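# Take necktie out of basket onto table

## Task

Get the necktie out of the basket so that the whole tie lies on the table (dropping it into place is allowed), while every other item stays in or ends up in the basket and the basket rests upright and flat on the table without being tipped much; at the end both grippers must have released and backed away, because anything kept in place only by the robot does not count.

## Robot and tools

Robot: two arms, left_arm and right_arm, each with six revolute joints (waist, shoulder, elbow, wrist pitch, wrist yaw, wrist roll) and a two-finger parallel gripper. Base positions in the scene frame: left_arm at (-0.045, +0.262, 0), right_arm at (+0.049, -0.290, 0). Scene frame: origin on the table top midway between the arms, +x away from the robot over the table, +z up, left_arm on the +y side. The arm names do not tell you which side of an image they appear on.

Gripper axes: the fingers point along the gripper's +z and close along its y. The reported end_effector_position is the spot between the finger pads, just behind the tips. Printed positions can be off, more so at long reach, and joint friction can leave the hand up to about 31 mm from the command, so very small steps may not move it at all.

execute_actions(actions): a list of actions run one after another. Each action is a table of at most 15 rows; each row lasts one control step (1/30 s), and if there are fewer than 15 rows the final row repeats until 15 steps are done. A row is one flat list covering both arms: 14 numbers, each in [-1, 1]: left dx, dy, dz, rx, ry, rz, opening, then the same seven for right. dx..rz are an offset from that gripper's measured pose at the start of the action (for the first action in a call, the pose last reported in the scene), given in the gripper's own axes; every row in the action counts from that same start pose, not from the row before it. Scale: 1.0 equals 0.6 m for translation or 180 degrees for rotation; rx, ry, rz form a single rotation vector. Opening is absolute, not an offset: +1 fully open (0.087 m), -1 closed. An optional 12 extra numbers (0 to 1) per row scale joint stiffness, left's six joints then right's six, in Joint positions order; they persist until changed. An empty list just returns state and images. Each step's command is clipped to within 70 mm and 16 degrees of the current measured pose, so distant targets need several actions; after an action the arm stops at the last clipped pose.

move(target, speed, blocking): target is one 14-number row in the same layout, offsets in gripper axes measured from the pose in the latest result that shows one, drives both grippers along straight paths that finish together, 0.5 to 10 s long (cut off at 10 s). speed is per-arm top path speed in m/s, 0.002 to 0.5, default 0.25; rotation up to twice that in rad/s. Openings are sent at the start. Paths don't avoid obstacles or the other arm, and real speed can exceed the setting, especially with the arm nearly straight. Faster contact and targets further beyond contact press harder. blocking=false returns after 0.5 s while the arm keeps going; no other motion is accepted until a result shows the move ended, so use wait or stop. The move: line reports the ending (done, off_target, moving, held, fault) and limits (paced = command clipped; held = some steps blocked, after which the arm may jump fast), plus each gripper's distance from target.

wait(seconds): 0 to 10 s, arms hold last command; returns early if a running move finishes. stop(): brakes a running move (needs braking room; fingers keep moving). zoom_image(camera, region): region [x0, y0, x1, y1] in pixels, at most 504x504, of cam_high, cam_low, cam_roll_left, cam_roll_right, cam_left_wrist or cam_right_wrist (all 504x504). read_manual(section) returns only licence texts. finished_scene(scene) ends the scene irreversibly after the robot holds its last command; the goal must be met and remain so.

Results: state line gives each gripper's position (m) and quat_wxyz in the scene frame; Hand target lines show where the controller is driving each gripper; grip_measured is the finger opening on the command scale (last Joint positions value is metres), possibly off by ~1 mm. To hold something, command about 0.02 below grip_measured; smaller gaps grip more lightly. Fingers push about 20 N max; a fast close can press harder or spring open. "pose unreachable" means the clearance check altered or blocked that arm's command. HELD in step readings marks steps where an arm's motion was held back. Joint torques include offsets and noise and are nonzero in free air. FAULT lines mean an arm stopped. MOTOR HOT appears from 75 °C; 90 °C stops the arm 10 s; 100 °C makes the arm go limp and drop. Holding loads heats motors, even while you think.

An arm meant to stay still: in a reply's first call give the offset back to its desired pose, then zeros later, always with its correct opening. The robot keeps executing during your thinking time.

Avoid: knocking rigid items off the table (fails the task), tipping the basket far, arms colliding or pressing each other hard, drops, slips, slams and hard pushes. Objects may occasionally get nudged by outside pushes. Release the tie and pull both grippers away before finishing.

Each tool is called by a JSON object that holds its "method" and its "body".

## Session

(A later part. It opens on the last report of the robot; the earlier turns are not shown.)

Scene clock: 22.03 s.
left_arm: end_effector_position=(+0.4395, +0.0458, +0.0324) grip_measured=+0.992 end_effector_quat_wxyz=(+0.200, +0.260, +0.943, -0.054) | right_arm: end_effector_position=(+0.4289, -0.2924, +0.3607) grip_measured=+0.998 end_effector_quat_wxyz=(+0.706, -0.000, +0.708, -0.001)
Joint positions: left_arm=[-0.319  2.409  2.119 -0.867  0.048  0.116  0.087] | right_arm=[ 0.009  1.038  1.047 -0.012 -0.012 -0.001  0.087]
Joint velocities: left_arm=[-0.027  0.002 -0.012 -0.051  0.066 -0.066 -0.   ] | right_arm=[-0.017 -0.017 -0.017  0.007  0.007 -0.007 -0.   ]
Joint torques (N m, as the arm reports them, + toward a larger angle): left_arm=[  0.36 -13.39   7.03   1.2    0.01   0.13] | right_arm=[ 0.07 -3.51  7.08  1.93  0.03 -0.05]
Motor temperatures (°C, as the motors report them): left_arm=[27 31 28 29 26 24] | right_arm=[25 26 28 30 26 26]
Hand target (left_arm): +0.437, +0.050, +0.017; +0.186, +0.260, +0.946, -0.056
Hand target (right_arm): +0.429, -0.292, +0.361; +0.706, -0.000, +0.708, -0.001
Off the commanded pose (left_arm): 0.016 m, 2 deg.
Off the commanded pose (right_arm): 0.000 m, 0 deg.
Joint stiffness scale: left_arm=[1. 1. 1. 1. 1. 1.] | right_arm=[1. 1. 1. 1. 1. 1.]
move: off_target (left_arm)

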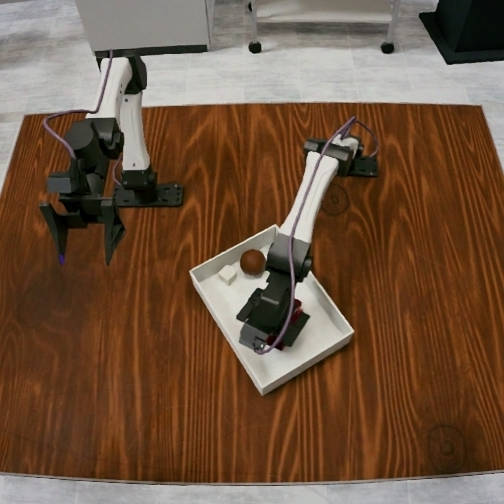

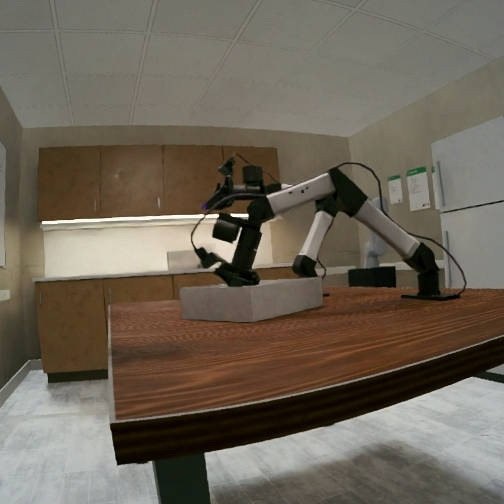

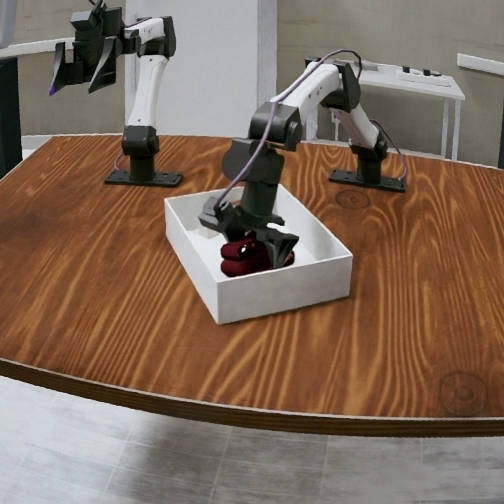

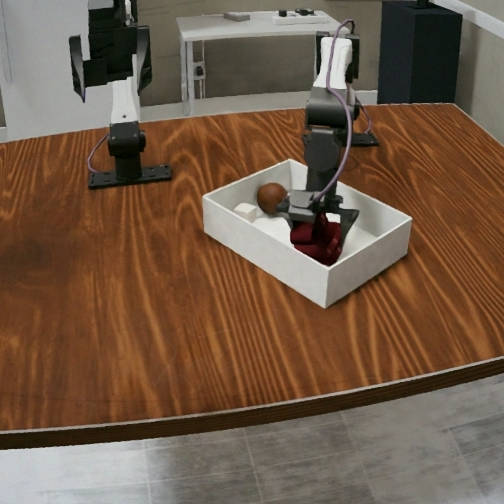

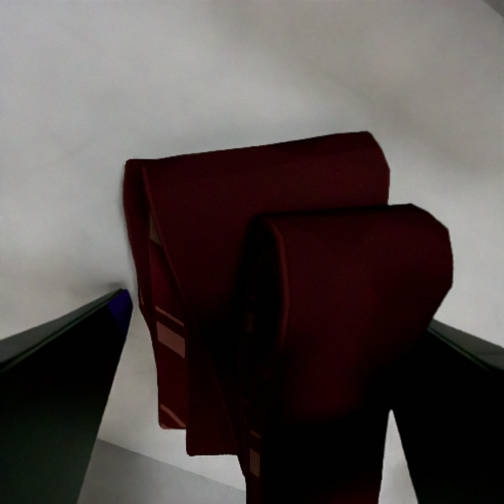

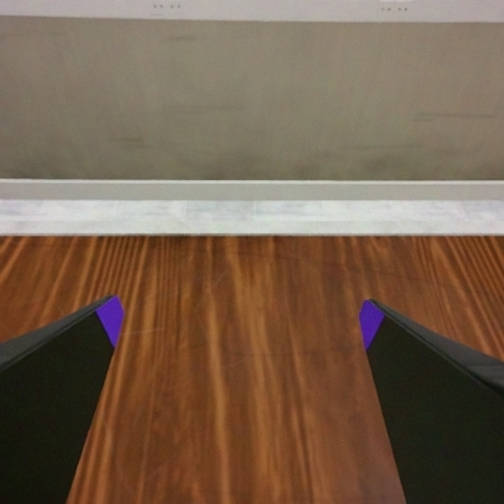

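{"method": "move", "body": {"target": [0.0149, 0.008, 0.0335, 0, 0.012, 0, 1, 0, 0, 0, 0, 0, 0, 1], "speed": 0.06}}

Scene clock: 23.13 s.
left_arm: end_effector_position=(+0.4396, +0.0459, +0.0218) grip_measured=+0.992 end_effector_quat_wxyz=(+0.191, +0.262, +0.944, -0.053) | right_arm: end_effector_position=(+0.4289, -0.2924, +0.3607) grip_measured=+0.998 end_effector_quat_wxyz=(+0.706, -0.000, +0.708, -0.001)
Joint positions: left_arm=[-0.319  2.435  2.127 -0.867  0.05   0.12   0.087] | right_arm=[ 0.009  1.038  1.047 -0.012 -0.012 -0.001  0.087]
Joint velocities: left_arm=[ 0.007 -0.012  0.002  0.037  0.007  0.037  0.001] | right_arm=[ 0.007 -0.007  0.002 -0.037  0.022 -0.081 -0.   ]
Joint torques (N m, as the arm reports them, + toward a larger angle): left_arm=[  0.37 -12.56  10.38   1.02  -0.1    0.13] | right_arm=[ 0.1  -3.53  7.04  1.92  0.02 -0.06]
Motor temperatures (°C, as the motors report them): left_arm=[27 32 28 29 26 24] | right_arm=[25 26 28 30 26 26]
Hand target (left_arm): +0.441, +0.051, +0.010; +0.182, +0.261, +0.947, -0.049
Hand target (right_arm): +0.429, -0.292, +0.361; +0.706, -0.000, +0.708, -0.001
Off the commanded pose (left_arm): 0.012 m, 1 deg.
Off the commanded pose (right_arm): 0.000 m, 0 deg.
Joint stiffness scale: left_arm=[1. 1. 1. 1. 1. 1.] | right_arm=[1. 1. 1. 1. 1. 1.]
move: off_target (left_arm)

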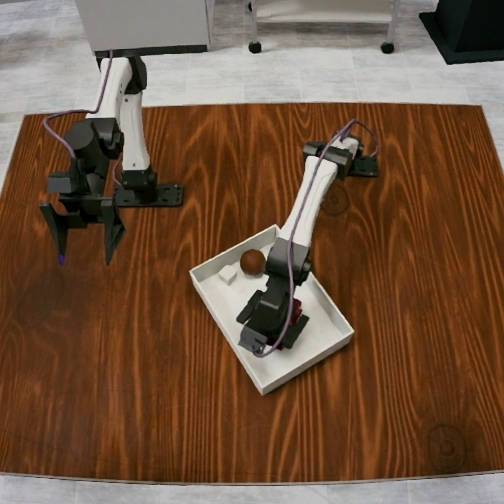

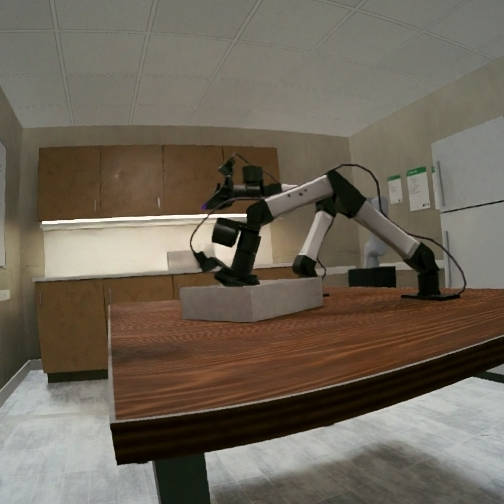

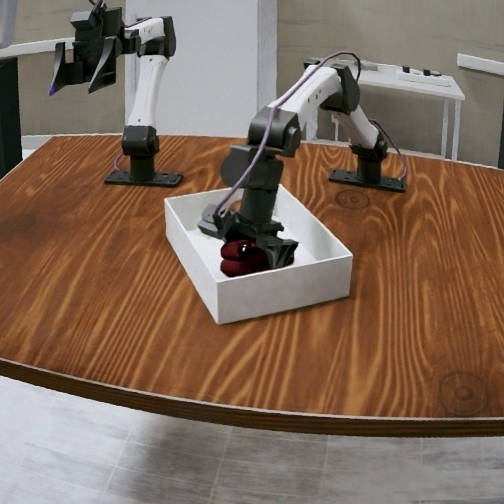

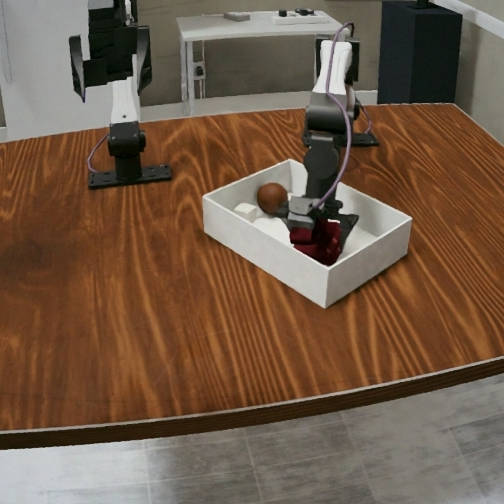

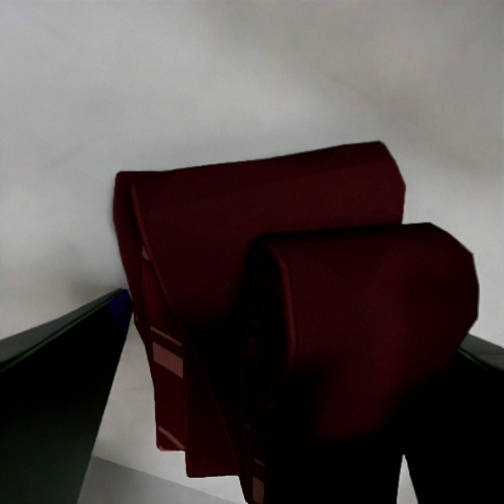

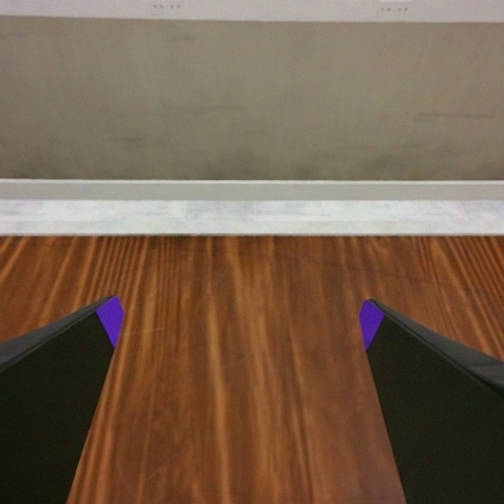

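{"method": "zoom_image", "body": {"camera": "cam_left_wrist", "region": [70, 230, 210, 370]}}

{"method": "zoom_image", "body": {"camera": "cam_roll_right", "region": [265, 180, 385, 280]}}

Region (70, 230, 210, 370) of cam_left_wrist's 504x504 image, scaled by 3.600, with more detail than that image has.

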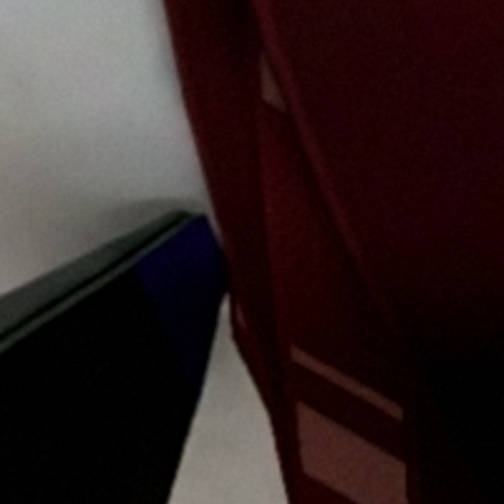

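Region (265, 180, 385, 280) of cam_roll_right's 504x504 image, scaled by 4.200, with more detail than that image has.

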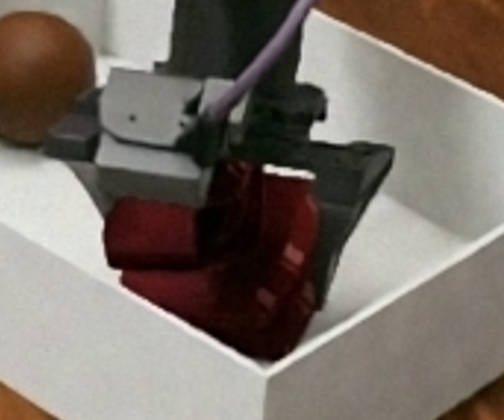

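{"method": "execute_actions", "body": {"actions": [[[0.008,0,0.018,0,0,0,0.95,0,0,0,0,0,0,1],[0.008,0,0.018,0,0,0,0.90,0,0,0,0,0,0,1],[0.008,0,0.018,0,0,0,0.85,0,0,0,0,0,0,1],[0.008,0,0.018,0,0,0,0.80,0,0,0,0,0,0,1],[0.008,0,0.018,0,0,0,0.75,0,0,0,0,0,0,1],[0.008,0,0.018,0,0,0,0.70,0,0,0,0,0,0,1],[0.008,0,0.018,0,0,0,0.65,0,0,0,0,0,0,1],[0.008,0,0.018,0,0,0,0.60,0,0,0,0,0,0,1],[0.008,0,0.018,0,0,0,0.55,0,0,0,0,0,0,1],[0.008,0,0.018,0,0,0,0.50,0,0,0,0,0,0,1],[0.008,0,0.018,0,0,0,0.45,0,0,0,0,0,0,1],[0.008,0,0.018,0,0,0,0.40,0,0,0,0,0,0,1],[0.008,0,0.018,0,0,0,0.35,0,0,0,0,0,0,1],[0.008,0,0.018,0,0,0,0.30,0,0,0,0,0,0,1],[0.008,0,0.018,0,0,0,0.25,0,0,0,0,0,0,1]],[[0.008,0,0.018,0,0,0,0.20,0,0,0,0,0,0,1],[0.008,0,0.018,0,0,0,0.15,0,0,0,0,0,0,1],[0.008,0,0.018,0,0,0,0.10,0,0,0,0,0,0,1],[0.008,0,0.018,0,0,0,0.05,0,0,0,0,0,0,1],[0.008,0,0.018,0,0,0,0.0,0,0,0,0,0,0,1],[0.008,0,0.018,0,0,0,-0.05,0,0,0,0,0,0,1],[0.008,0,0.018,0,0,0,-0.10,0,0,0,0,0,0,1],[0.008,0,0.018,0,0,0,-0.15,0,0,0,0,0,0,1],[0.008,0,0.018,0,0,0,-0.20,0,0,0,0,0,0,1],[0.008,0,0.018,0,0,0,-0.25,0,0,0,0,0,0,1],[0.008,0,0.018,0,0,0,-0.30,0,0,0,0,0,0,1],[0.008,0,0.018,0,0,0,-0.35,0,0,0,0,0,0,1],[0.008,0,0.018,0,0,0,-0.40,0,0,0,0,0,0,1],[0.008,0,0.018,0,0,0,-0.45,0,0,0,0,0,0,1],[0.008,0,0.018,0,0,0,-0.50,0,0,0,0,0,0,1]]]}}

Scene clock: 24.97 s.
left_arm: end_effector_position=(+0.4462, +0.0399, +0.0208) grip_measured=-0.261 end_effector_quat_wxyz=(+0.208, +0.263, +0.940, -0.063) | right_arm: end_effector_position=(+0.4289, -0.2924, +0.3607) grip_measured=+0.998 end_effector_quat_wxyz=(+0.706, -0.000, +0.708, -0.001)
Joint positions: left_arm=[-0.319  2.434  2.112 -0.816  0.066  0.12   0.032] | right_arm=[ 0.009  1.038  1.047 -0.012 -0.012 -0.001  0.087]
Joint velocities: left_arm=[-0.002 -0.017 -0.002  0.007 -0.022 -0.066 -0.   ] | right_arm=[-0.007  0.002 -0.002  0.022 -0.007  0.022 -0.   ]
Joint torques (N m, as the arm reports them, + toward a larger angle): left_arm=[ -0.37 -14.66   6.09   1.31  -0.19   0.08] | right_arm=[ 0.11 -3.5   7.07  1.93  0.02 -0.05]
Motor temperatures (°C, as the motors report them): left_arm=[27 33 28 29 26 24] | right_arm=[25 26 28 31 26 26]
Hand target (left_arm): +0.443, +0.043, +0.009; +0.200, +0.263, +0.942, -0.057
Hand target (right_arm): +0.429, -0.292, +0.361; +0.706, -0.000, +0.708, -0.001
Off the commanded pose (left_arm): 0.012 m, 1 deg.
Off the commanded pose (right_arm): 0.000 m, 0 deg.
Joint stiffness scale: left_arm=[1. 1. 1. 1. 1. 1.] | right_arm=[1. 1. 1. 1. 1. 1.]
Step readings (end_effector_position; steps 1 to 15: 1st action; 16 to 30: 2nd action):
0: left_arm (+0.4396, +0.0459, +0.0218) | right_arm (+0.4289, -0.2924, +0.3607)
1: left_arm (+0.4398, +0.0458, +0.0211) | right_arm (+0.4289, -0.2924, +0.3607)
2: left_arm (+0.4402, +0.0456, +0.0202) | right_arm (+0.4289, -0.2924, +0.3607)
4: left_arm (+0.4404, +0.0447, +0.0202) | right_arm (+0.4289, -0.2924, +0.3607)
8: left_arm (+0.4417, +0.0439, +0.0206) | right_arm (+0.4289, -0.2924, +0.3607)
15: left_arm (+0.4434, +0.0432, +0.0210) | right_arm (+0.4289, -0.2924, +0.3607)
16: left_arm (+0.4436, +0.0430, +0.0205) | right_arm (+0.4289, -0.2924, +0.3607)
17: left_arm (+0.4439, +0.0425, +0.0201) | right_arm (+0.4289, -0.2924, +0.3607)
19: left_arm (+0.4443, +0.0417, +0.0201) | right_arm (+0.4289, -0.2924, +0.3607)
23: left_arm (+0.4455, +0.0407, +0.0205) | right_arm (+0.4289, -0.2924, +0.3607)
30: end_effector_position above

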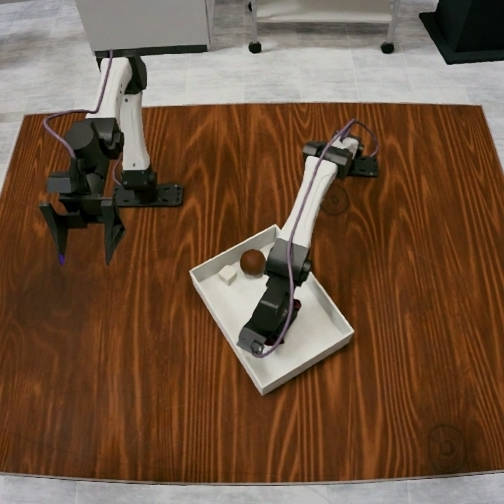

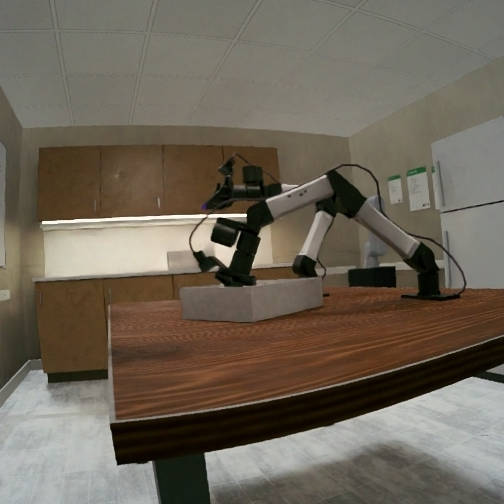

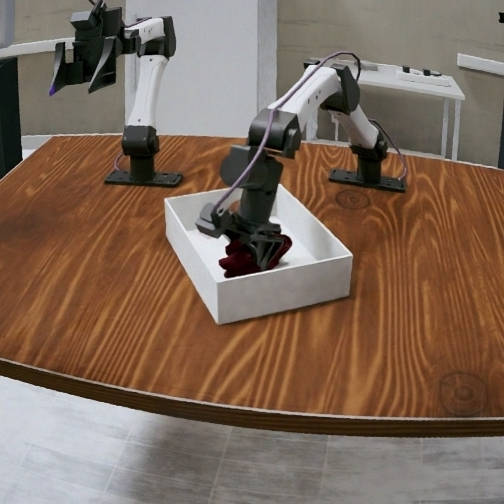

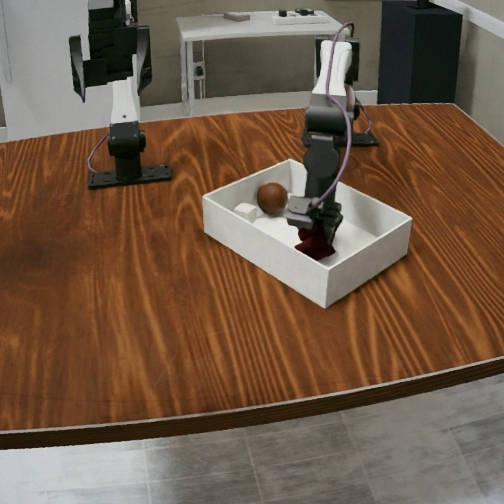

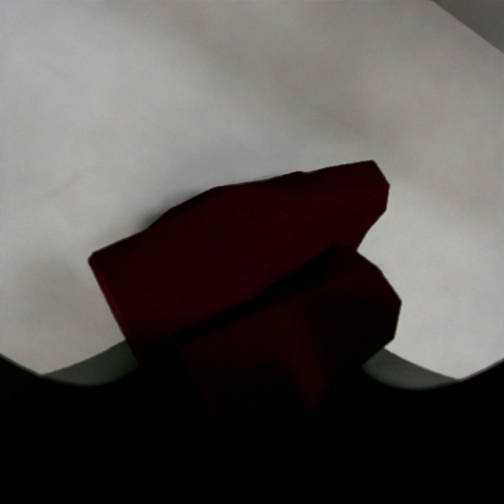

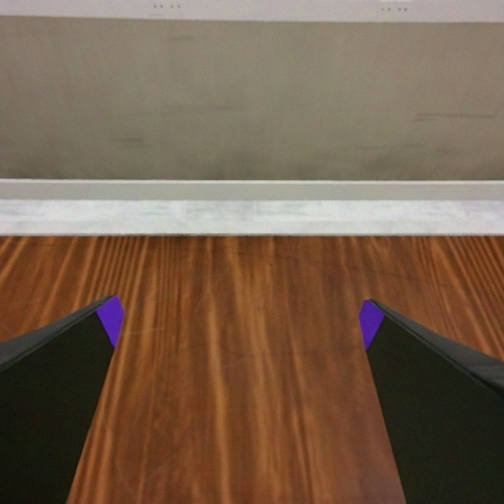

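{"method": "zoom_image", "body": {"camera": "cam_roll_left", "region": [185, 185, 325, 295]}}

{"method": "zoom_image", "body": {"camera": "cam_roll_right", "region": [265, 180, 385, 280]}}

Region (185, 185, 325, 295) of cam_roll_left's 504x504 image, scaled by 3.600, with more detail than that image has; it fills the top 396 rows of this view, and the rest is white.

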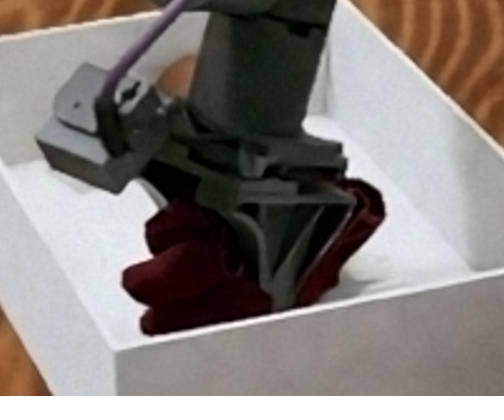

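Region (265, 180, 385, 280) of cam_roll_right's 504x504 image, scaled by 4.200, with more detail than that image has.

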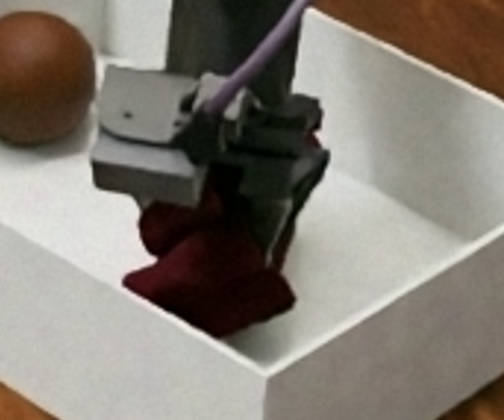

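{"method": "move", "body": {"target": [-0.0115, 0.0102, -0.2784, 0, 0, 0, -0.5, 0, 0, 0, 0, 0, 0, 1], "speed": 0.2}}

Scene clock: 27.60 s.
left_arm: end_effector_position=(+0.3959, +0.0742, +0.1746) grip_measured=-0.454 end_effector_quat_wxyz=(+0.208, +0.264, +0.940, -0.060) | right_arm: end_effector_position=(+0.4289, -0.2924, +0.3607) grip_measured=+0.998 end_effector_quat_wxyz=(+0.706, -0.000, +0.708, -0.001)
Joint positions: left_arm=[-0.296  2.214  2.354 -1.279  0.07   0.144  0.024] | right_arm=[ 0.009  1.038  1.047 -0.012 -0.012 -0.001  0.087]
Joint velocities: left_arm=[-0.007  0.002 -0.002 -0.022  0.037 -0.051  0.   ] | right_arm=[-0.012 -0.002 -0.007  0.11   0.007  0.007  0.   ]
Joint torques (N m, as the arm reports them, + toward a larger angle): left_arm=[  0.4  -12.61  10.16   1.05   0.03   0.14] | right_arm=[ 0.1  -3.51  7.02  1.92  0.02 -0.05]
Motor temperatures (°C, as the motors report them): left_arm=[27 35 28 29 26 24] | right_arm=[25 26 28 31 26 26]
Hand target (left_arm): +0.397, +0.077, +0.177; +0.208, +0.263, +0.940, -0.063
Hand target (right_arm): +0.429, -0.292, +0.361; +0.706, -0.000, +0.708, -0.001
Off the commanded pose (left_arm): 0.006 m, 0 deg.
Off the commanded pose (right_arm): 0.000 m, 0 deg.
Joint stiffness scale: left_arm=[1. 1. 1. 1. 1. 1.] | right_arm=[1. 1. 1. 1. 1. 1.]
move: done

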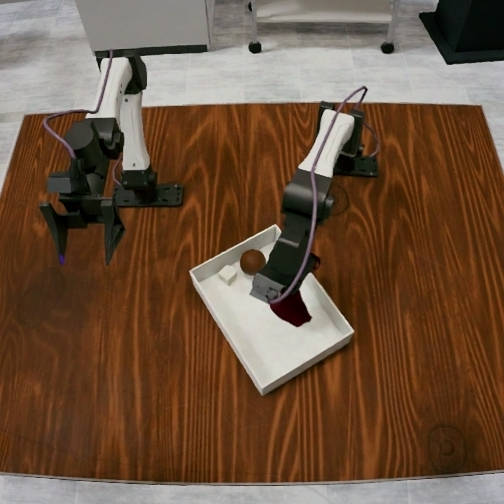

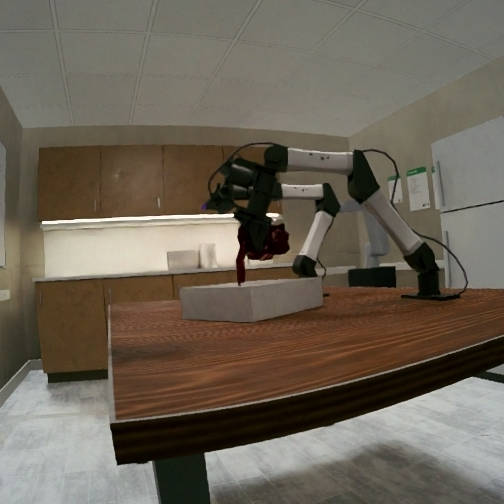

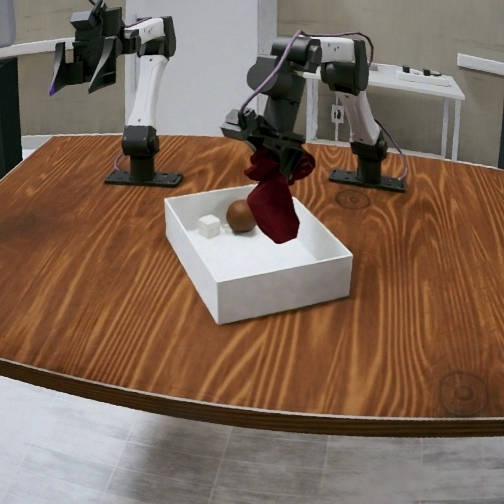

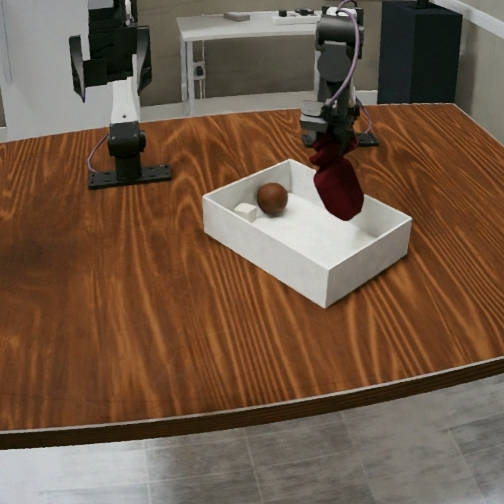

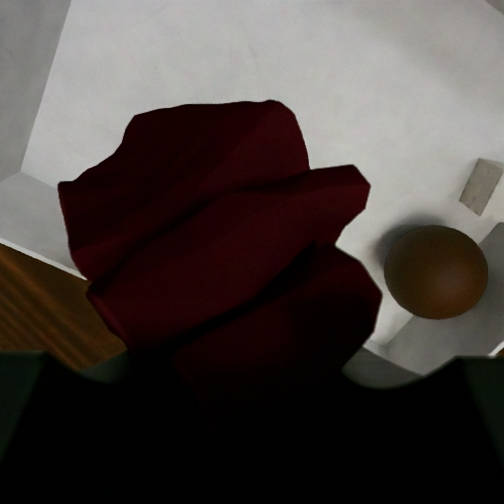

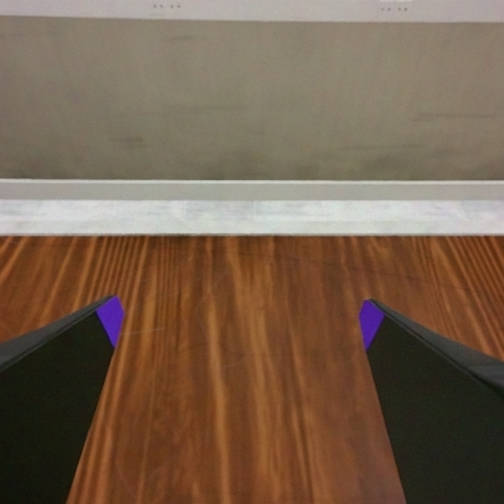

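{"method": "move", "body": {"target": [0.1927, 0.2625, -0.2018, -0.0752, 0, -0.1612, -0.56, 0, 0, 0, 0, 0, 0, 1], "speed": 0.25}}

Scene clock: 29.80 s.
left_arm: end_effector_position=(+0.3492, +0.2909, +0.2307) grip_measured=-0.454 end_effector_quat_wxyz=(+0.210, -0.002, +0.978, +0.003) | right_arm: end_effector_position=(+0.4289, -0.2924, +0.3607) grip_measured=+0.998 end_effector_quat_wxyz=(+0.706, -0.000, +0.708, -0.001)
Joint positions: left_arm=[ 0.17   1.899  2.119 -1.369  0.024  0.067  0.024] | right_arm=[ 0.009  1.038  1.047 -0.012 -0.012 -0.001  0.087]
Joint velocities: left_arm=[-0.012  0.007 -0.012 -0.022  0.007  0.022 -0.   ] | right_arm=[-0.007 -0.007 -0.017  0.051 -0.037 -0.022 -0.002]
Joint torques (N m, as the arm reports them, + toward a larger angle): left_arm=[ -0.19 -10.96  10.2    1.02  -0.12   0.03] | right_arm=[ 0.05 -3.54  7.04  1.93  0.02 -0.05]
Motor temperatures (°C, as the motors report them): left_arm=[27 35 29 29 26 24] | right_arm=[25 26 29 31 26 26]
Hand target (left_arm): +0.347, +0.291, +0.241; +0.220, -0.004, +0.976, +0.005
Hand target (right_arm): +0.429, -0.292, +0.361; +0.706, -0.000, +0.708, -0.001
Off the commanded pose (left_arm): 0.006 m, 1 deg.
Off the commanded pose (right_arm): 0.000 m, 0 deg.
Joint stiffness scale: left_arm=[1. 1. 1. 1. 1. 1.] | right_arm=[1. 1. 1. 1. 1. 1.]
move: done

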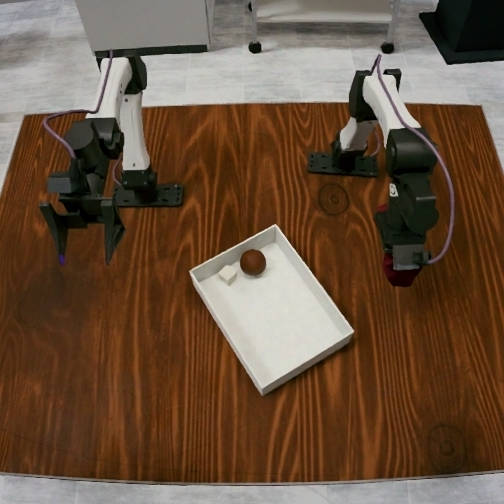

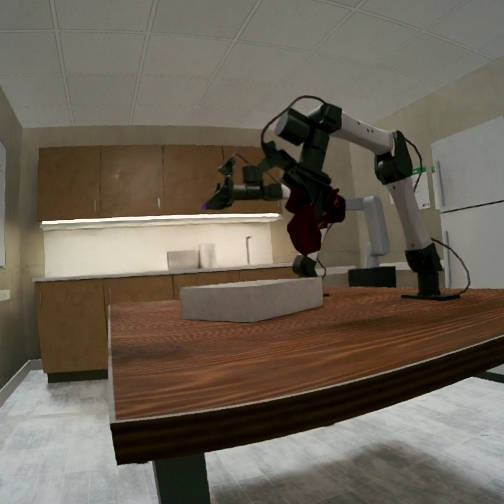

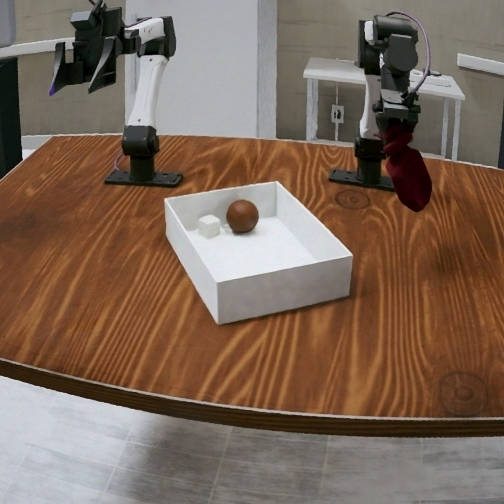

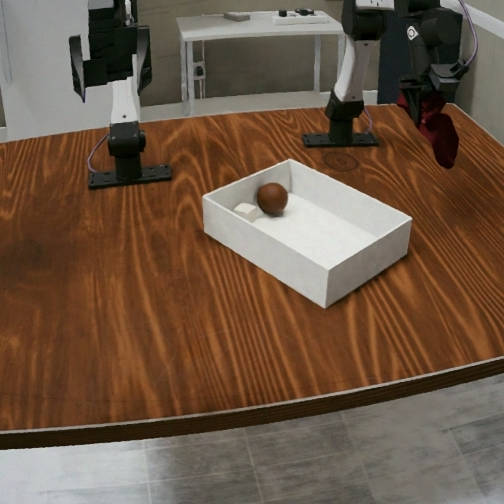

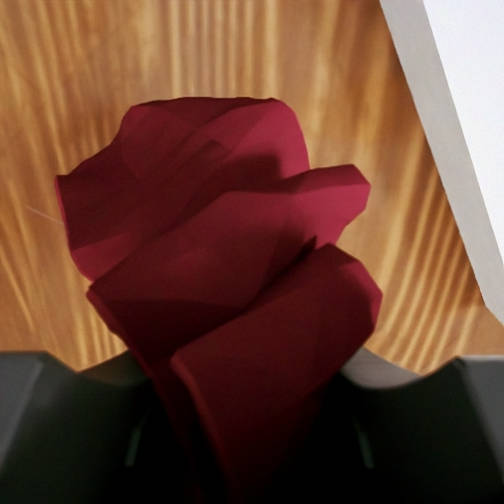

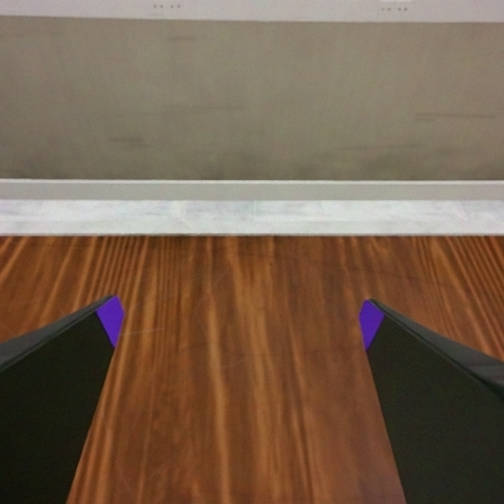

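{"method": "move", "body": {"target": [0.2235, 0.1557, 0.2583, -0.0342, 0.04, -0.0761, -0.56, 0, 0, 0, 0, 0, 0, 1], "speed": 0.25}}

Scene clock: 31.93 s.
left_arm: end_effector_position=(+0.2907, +0.3880, +0.0480) grip_measured=-0.466 end_effector_quat_wxyz=(+0.159, -0.130, +0.978, +0.033) | right_arm: end_effector_position=(+0.4289, -0.2924, +0.3607) grip_measured=+0.998 end_effector_quat_wxyz=(+0.706, -0.000, +0.708, -0.001)
Joint positions: left_arm=[ 0.444  1.787  1.251 -0.707  0.005  0.087  0.023] | right_arm=[ 0.009  1.038  1.047 -0.012 -0.012 -0.001  0.087]
Joint velocities: left_arm=[ 0.002  0.007  0.002 -0.11  -0.007  0.022 -0.001] | right_arm=[ 0.012  0.002 -0.007 -0.095  0.066  0.11   0.001]
Joint torques (N m, as the arm reports them, + toward a larger angle): left_arm=[ 0.05 -7.49  6.97  1.07 -0.15  0.14] | right_arm=[ 0.1  -3.53  7.06  1.93  0.03 -0.06]
Motor temperatures (°C, as the motors report them): left_arm=[27 35 29 29 26 24] | right_arm=[25 26 29 31 26 26]
Hand target (left_arm): +0.287, +0.389, +0.037; +0.148, -0.130, +0.980, +0.034
Hand target (right_arm): +0.429, -0.292, +0.361; +0.706, -0.000, +0.708, -0.001
Off the commanded pose (left_arm): 0.013 m, 2 deg.
Off the commanded pose (right_arm): 0.000 m, 0 deg.
Joint stiffness scale: left_arm=[1. 1. 1. 1. 1. 1.] | right_arm=[1. 1. 1. 1. 1. 1.]
move: off_target (left_arm)

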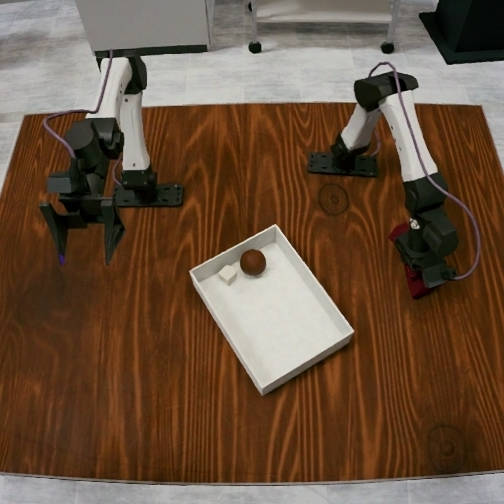

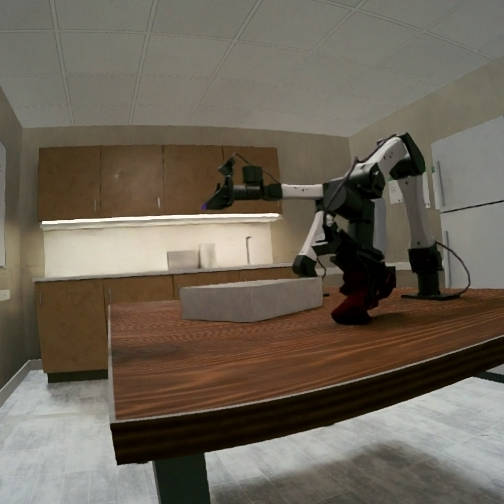

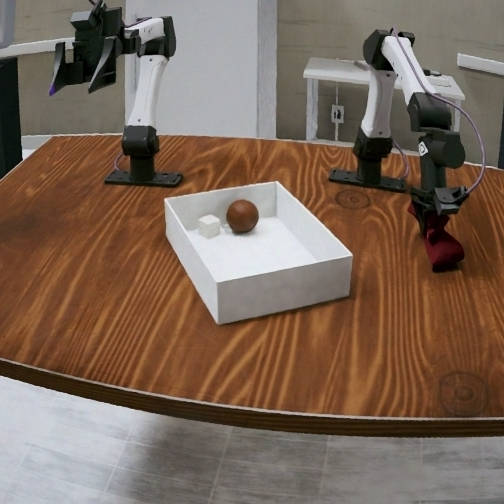

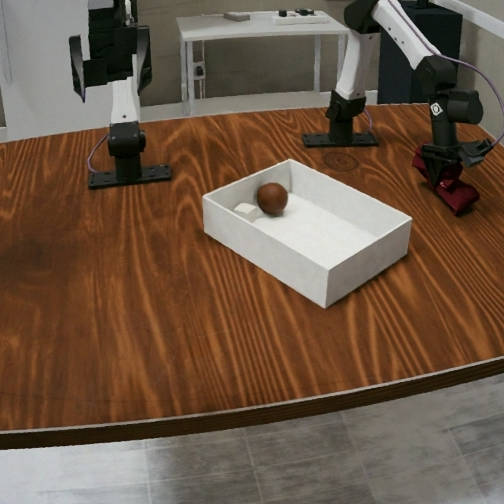

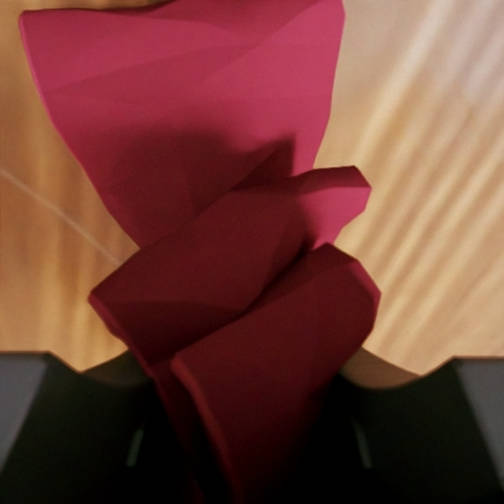

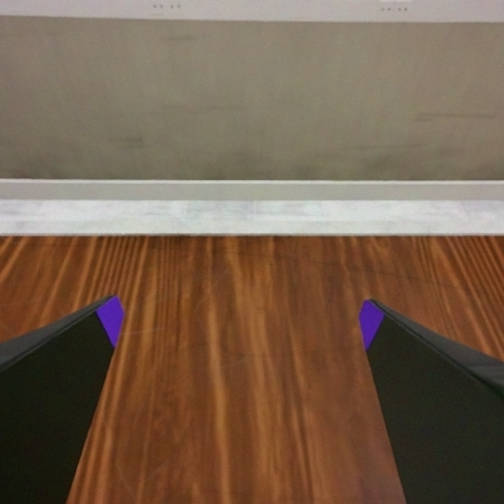

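{"method": "execute_actions", "body": {"actions": [[[0,0,0,0,0,0,-0.38,0,0,0,0,0,0,1],[0,0,0,0,0,0,-0.28,0,0,0,0,0,0,1],[0,0,0,0,0,0,-0.18,0,0,0,0,0,0,1],[0,0,0,0,0,0,-0.08,0,0,0,0,0,0,1],[0,0,0,0,0,0,0.02,0,0,0,0,0,0,1],[0,0,0,0,0,0,0.12,0,0,0,0,0,0,1],[0,0,0,0,0,0,0.22,0,0,0,0,0,0,1],[0,0,0,0,0,0,0.32,0,0,0,0,0,0,1],[0,0,0,0,0,0,0.42,0,0,0,0,0,0,1],[0,0,0,0,0,0,0.52,0,0,0,0,0,0,1],[0,0,0,0,0,0,0.62,0,0,0,0,0,0,1],[0,0,0,0,0,0,0.72,0,0,0,0,0,0,1],[0,0,0,0,0,0,0.82,0,0,0,0,0,0,1],[0,0,0,0,0,0,0.92,0,0,0,0,0,0,1],[0,0,0,0,0,0,1,0,0,0,0,0,0,1]]]}}

{"method": "move", "body": {"target": [-0.06, 0, -0.19, 0, 0, 0, 1, 0, 0, 0, 0, 0, 0, 1], "speed": 0.2}}

Scene clock: 32.73 s.
left_arm: end_effector_position=(+0.2910, +0.3881, +0.0480) grip_measured=+0.951 end_effector_quat_wxyz=(+0.160, -0.130, +0.978, +0.033) | right_arm: end_effector_position=(+0.4289, -0.2924, +0.3607) grip_measured=+0.998 end_effector_quat_wxyz=(+0.706, -0.000, +0.708, -0.001)
Joint positions: left_arm=[ 0.444  1.787  1.251 -0.706  0.005  0.087  0.085] | right_arm=[ 0.009  1.038  1.047 -0.012 -0.012 -0.001  0.087]
Joint velocities: left_arm=[-0.007 -0.012  0.002 -0.037  0.051  0.022  0.072] | right_arm=[-0.012  0.002  0.007  0.007 -0.022 -0.007 -0.001]
Joint torques (N m, as the arm reports them, + toward a larger angle): left_arm=[-0.26 -9.08  8.7   0.95 -0.09  0.06] | right_arm=[ 0.09 -3.52  7.08  1.93  0.03 -0.05]
Motor temperatures (°C, as the motors report them): left_arm=[27 35 29 29 26 24] | right_arm=[25 26 29 32 26 26]
Hand target (left_arm): +0.291, +0.388, +0.048; +0.159, -0.130, +0.978, +0.033
Hand target (right_arm): +0.429, -0.292, +0.361; +0.706, -0.000, +0.708, -0.001
Off the commanded pose (left_arm): 0.000 m, 0 deg.
Off the commanded pose (right_arm): 0.000 m, 0 deg.
Joint stiffness scale: left_arm=[1. 1. 1. 1. 1. 1.] | right_arm=[1. 1. 1. 1. 1. 1.]
Step readings (end_effector_position):
0: left_arm (+0.2910, +0.3881, +0.0480) | right_arm (+0.4289, -0.2924, +0.3607)
1: left_arm (+0.2910, +0.3881, +0.0480) | right_arm (+0.4289, -0.2924, +0.3607)
2: left_arm (+0.2910, +0.3881, +0.0480) | right_arm (+0.4289, -0.2924, +0.3607)
4: left_arm (+0.2910, +0.3881, +0.0480) | right_arm (+0.4289, -0.2924, +0.3607)
8: left_arm (+0.2910, +0.3881, +0.0480) | right_arm (+0.4289, -0.2924, +0.3607)
15: end_effector_position above

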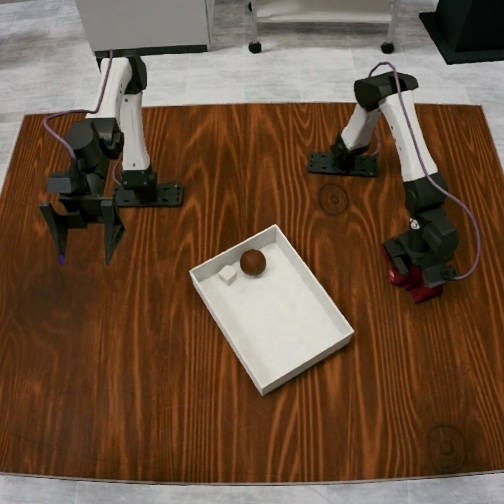

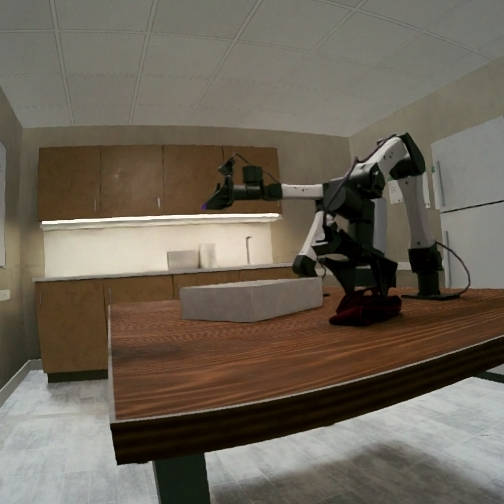

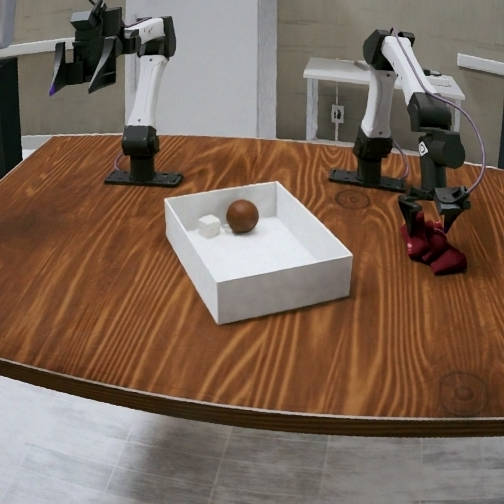

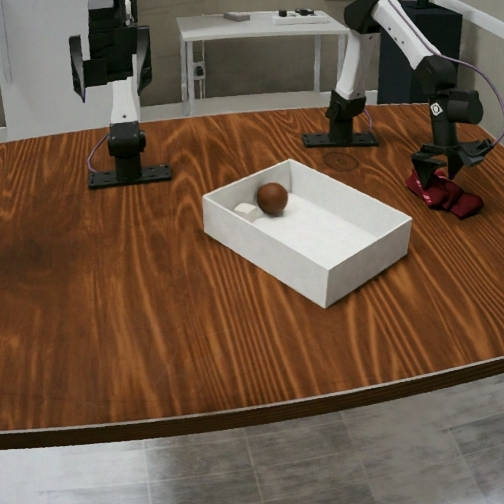

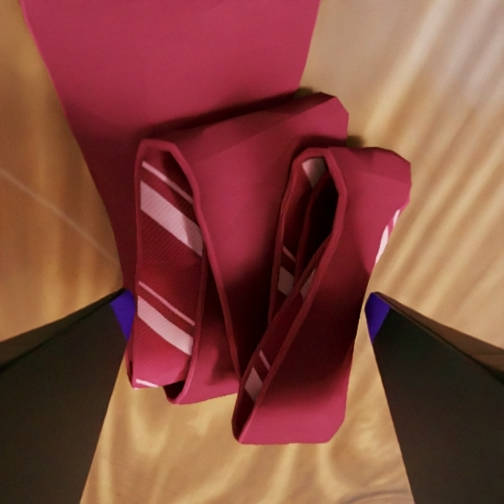

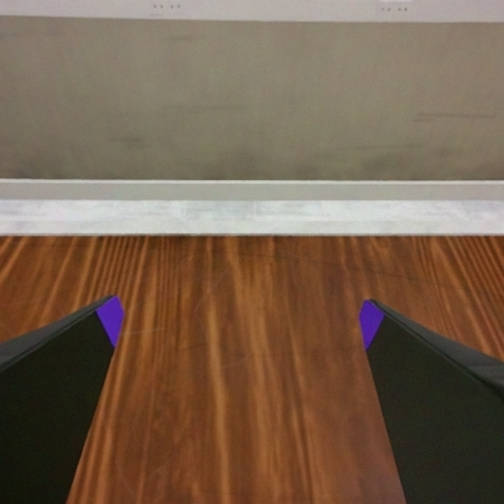

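Scene clock: 34.03 s.
left_arm: end_effector_position=(+0.2908, +0.3877, +0.1677) grip_measured=+0.992 end_effector_quat_wxyz=(+0.165, -0.133, +0.977, +0.034) | right_arm: end_effector_position=(+0.4289, -0.2924, +0.3607) grip_measured=+0.998 end_effector_quat_wxyz=(+0.706, -0.000, +0.708, -0.001)
Joint positions: left_arm=[ 0.444  1.748  1.681 -1.165  0.005  0.08   0.087] | right_arm=[ 0.009  1.038  1.047 -0.012 -0.012 -0.001  0.087]
Joint velocities: left_arm=[-0.007 -0.007 -0.012 -0.022  0.022 -0.007  0.   ] | right_arm=[-0.012 -0.002 -0.007 -0.022 -0.051  0.007  0.   ]
Joint torques (N m, as the arm reports them, + toward a larger angle): left_arm=[-1.29 -8.13  9.95  0.87 -0.13  0.  ] | right_arm=[ 0.07 -3.51  7.06  1.93  0.02 -0.05]
Motor temperatures (°C, as the motors report them): left_arm=[27 35 29 29 26 24] | right_arm=[25 26 29 32 26 26]
Hand target (left_arm): +0.291, +0.384, +0.168; +0.160, -0.130, +0.978, +0.033
Hand target (right_arm): +0.429, -0.292, +0.361; +0.706, -0.000, +0.708, -0.001
Off the commanded pose (left_arm): 0.003 m, 1 deg.
Off the commanded pose (right_arm): 0.000 m, 0 deg.
Joint stiffness scale: left_arm=[1. 1. 1. 1. 1. 1.] | right_arm=[1. 1. 1. 1. 1. 1.]
move: done

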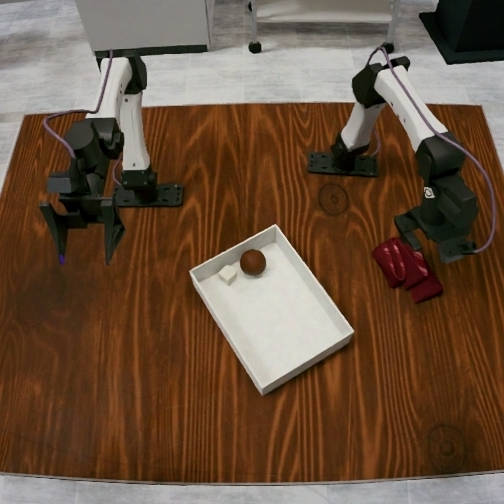

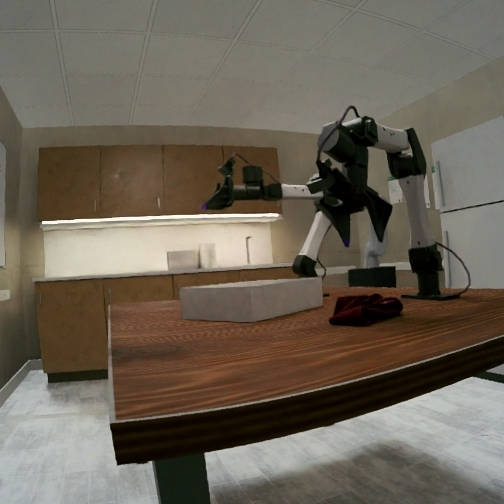

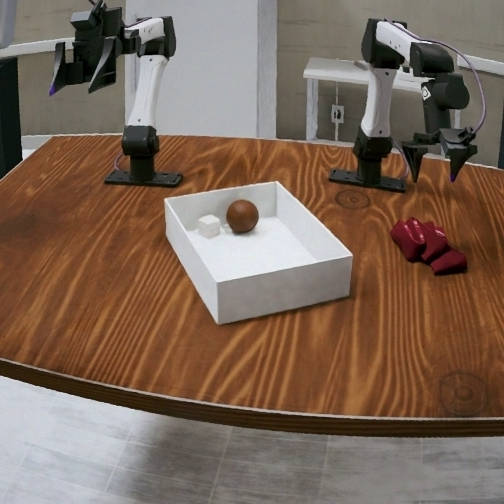

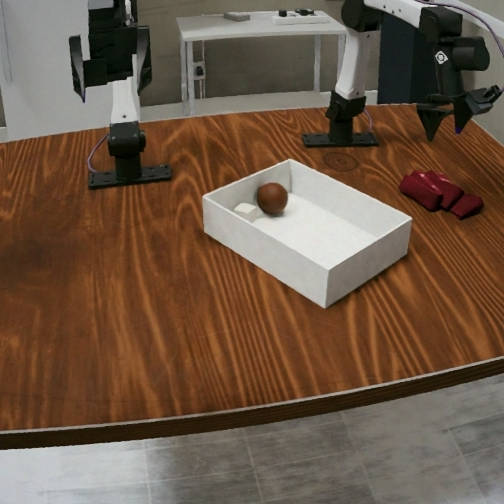

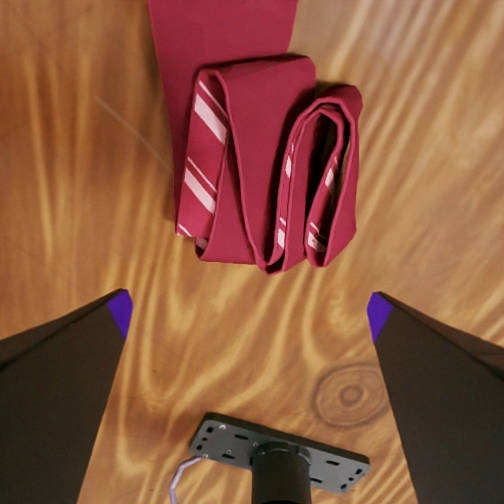

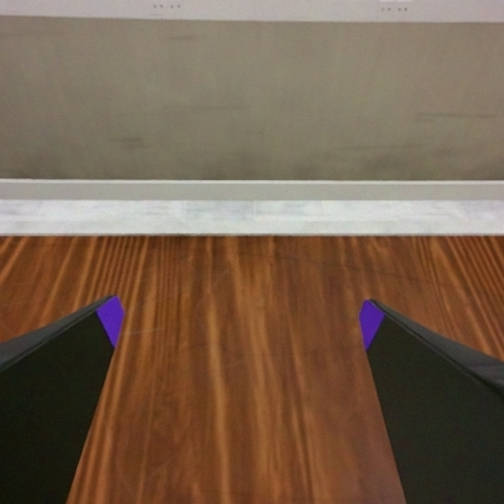

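{"method": "zoom_image", "body": {"camera": "cam_low", "region": [290, 260, 430, 340]}}

{"method": "zoom_image", "body": {"camera": "cam_roll_left", "region": [370, 200, 490, 290]}}

Region (290, 260, 430, 340) of cam_low's 504x504 image, scaled by 3.600, with more detail than that image has; it fills the top 288 rows of this view, and the rest is white.

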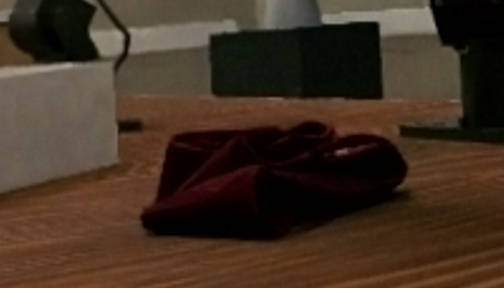

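Region (370, 200, 490, 290) of cam_roll_left's 504x504 image, scaled by 4.200, with more detail than that image has; it fills the top 378 rows of this view, and the rest is white.

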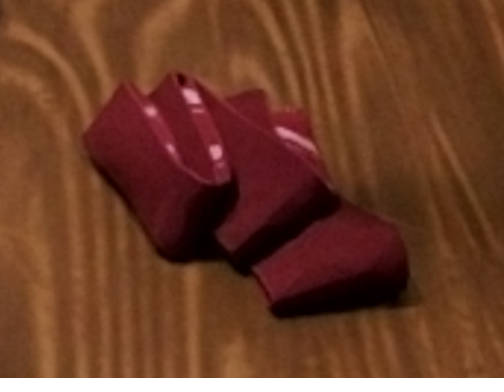

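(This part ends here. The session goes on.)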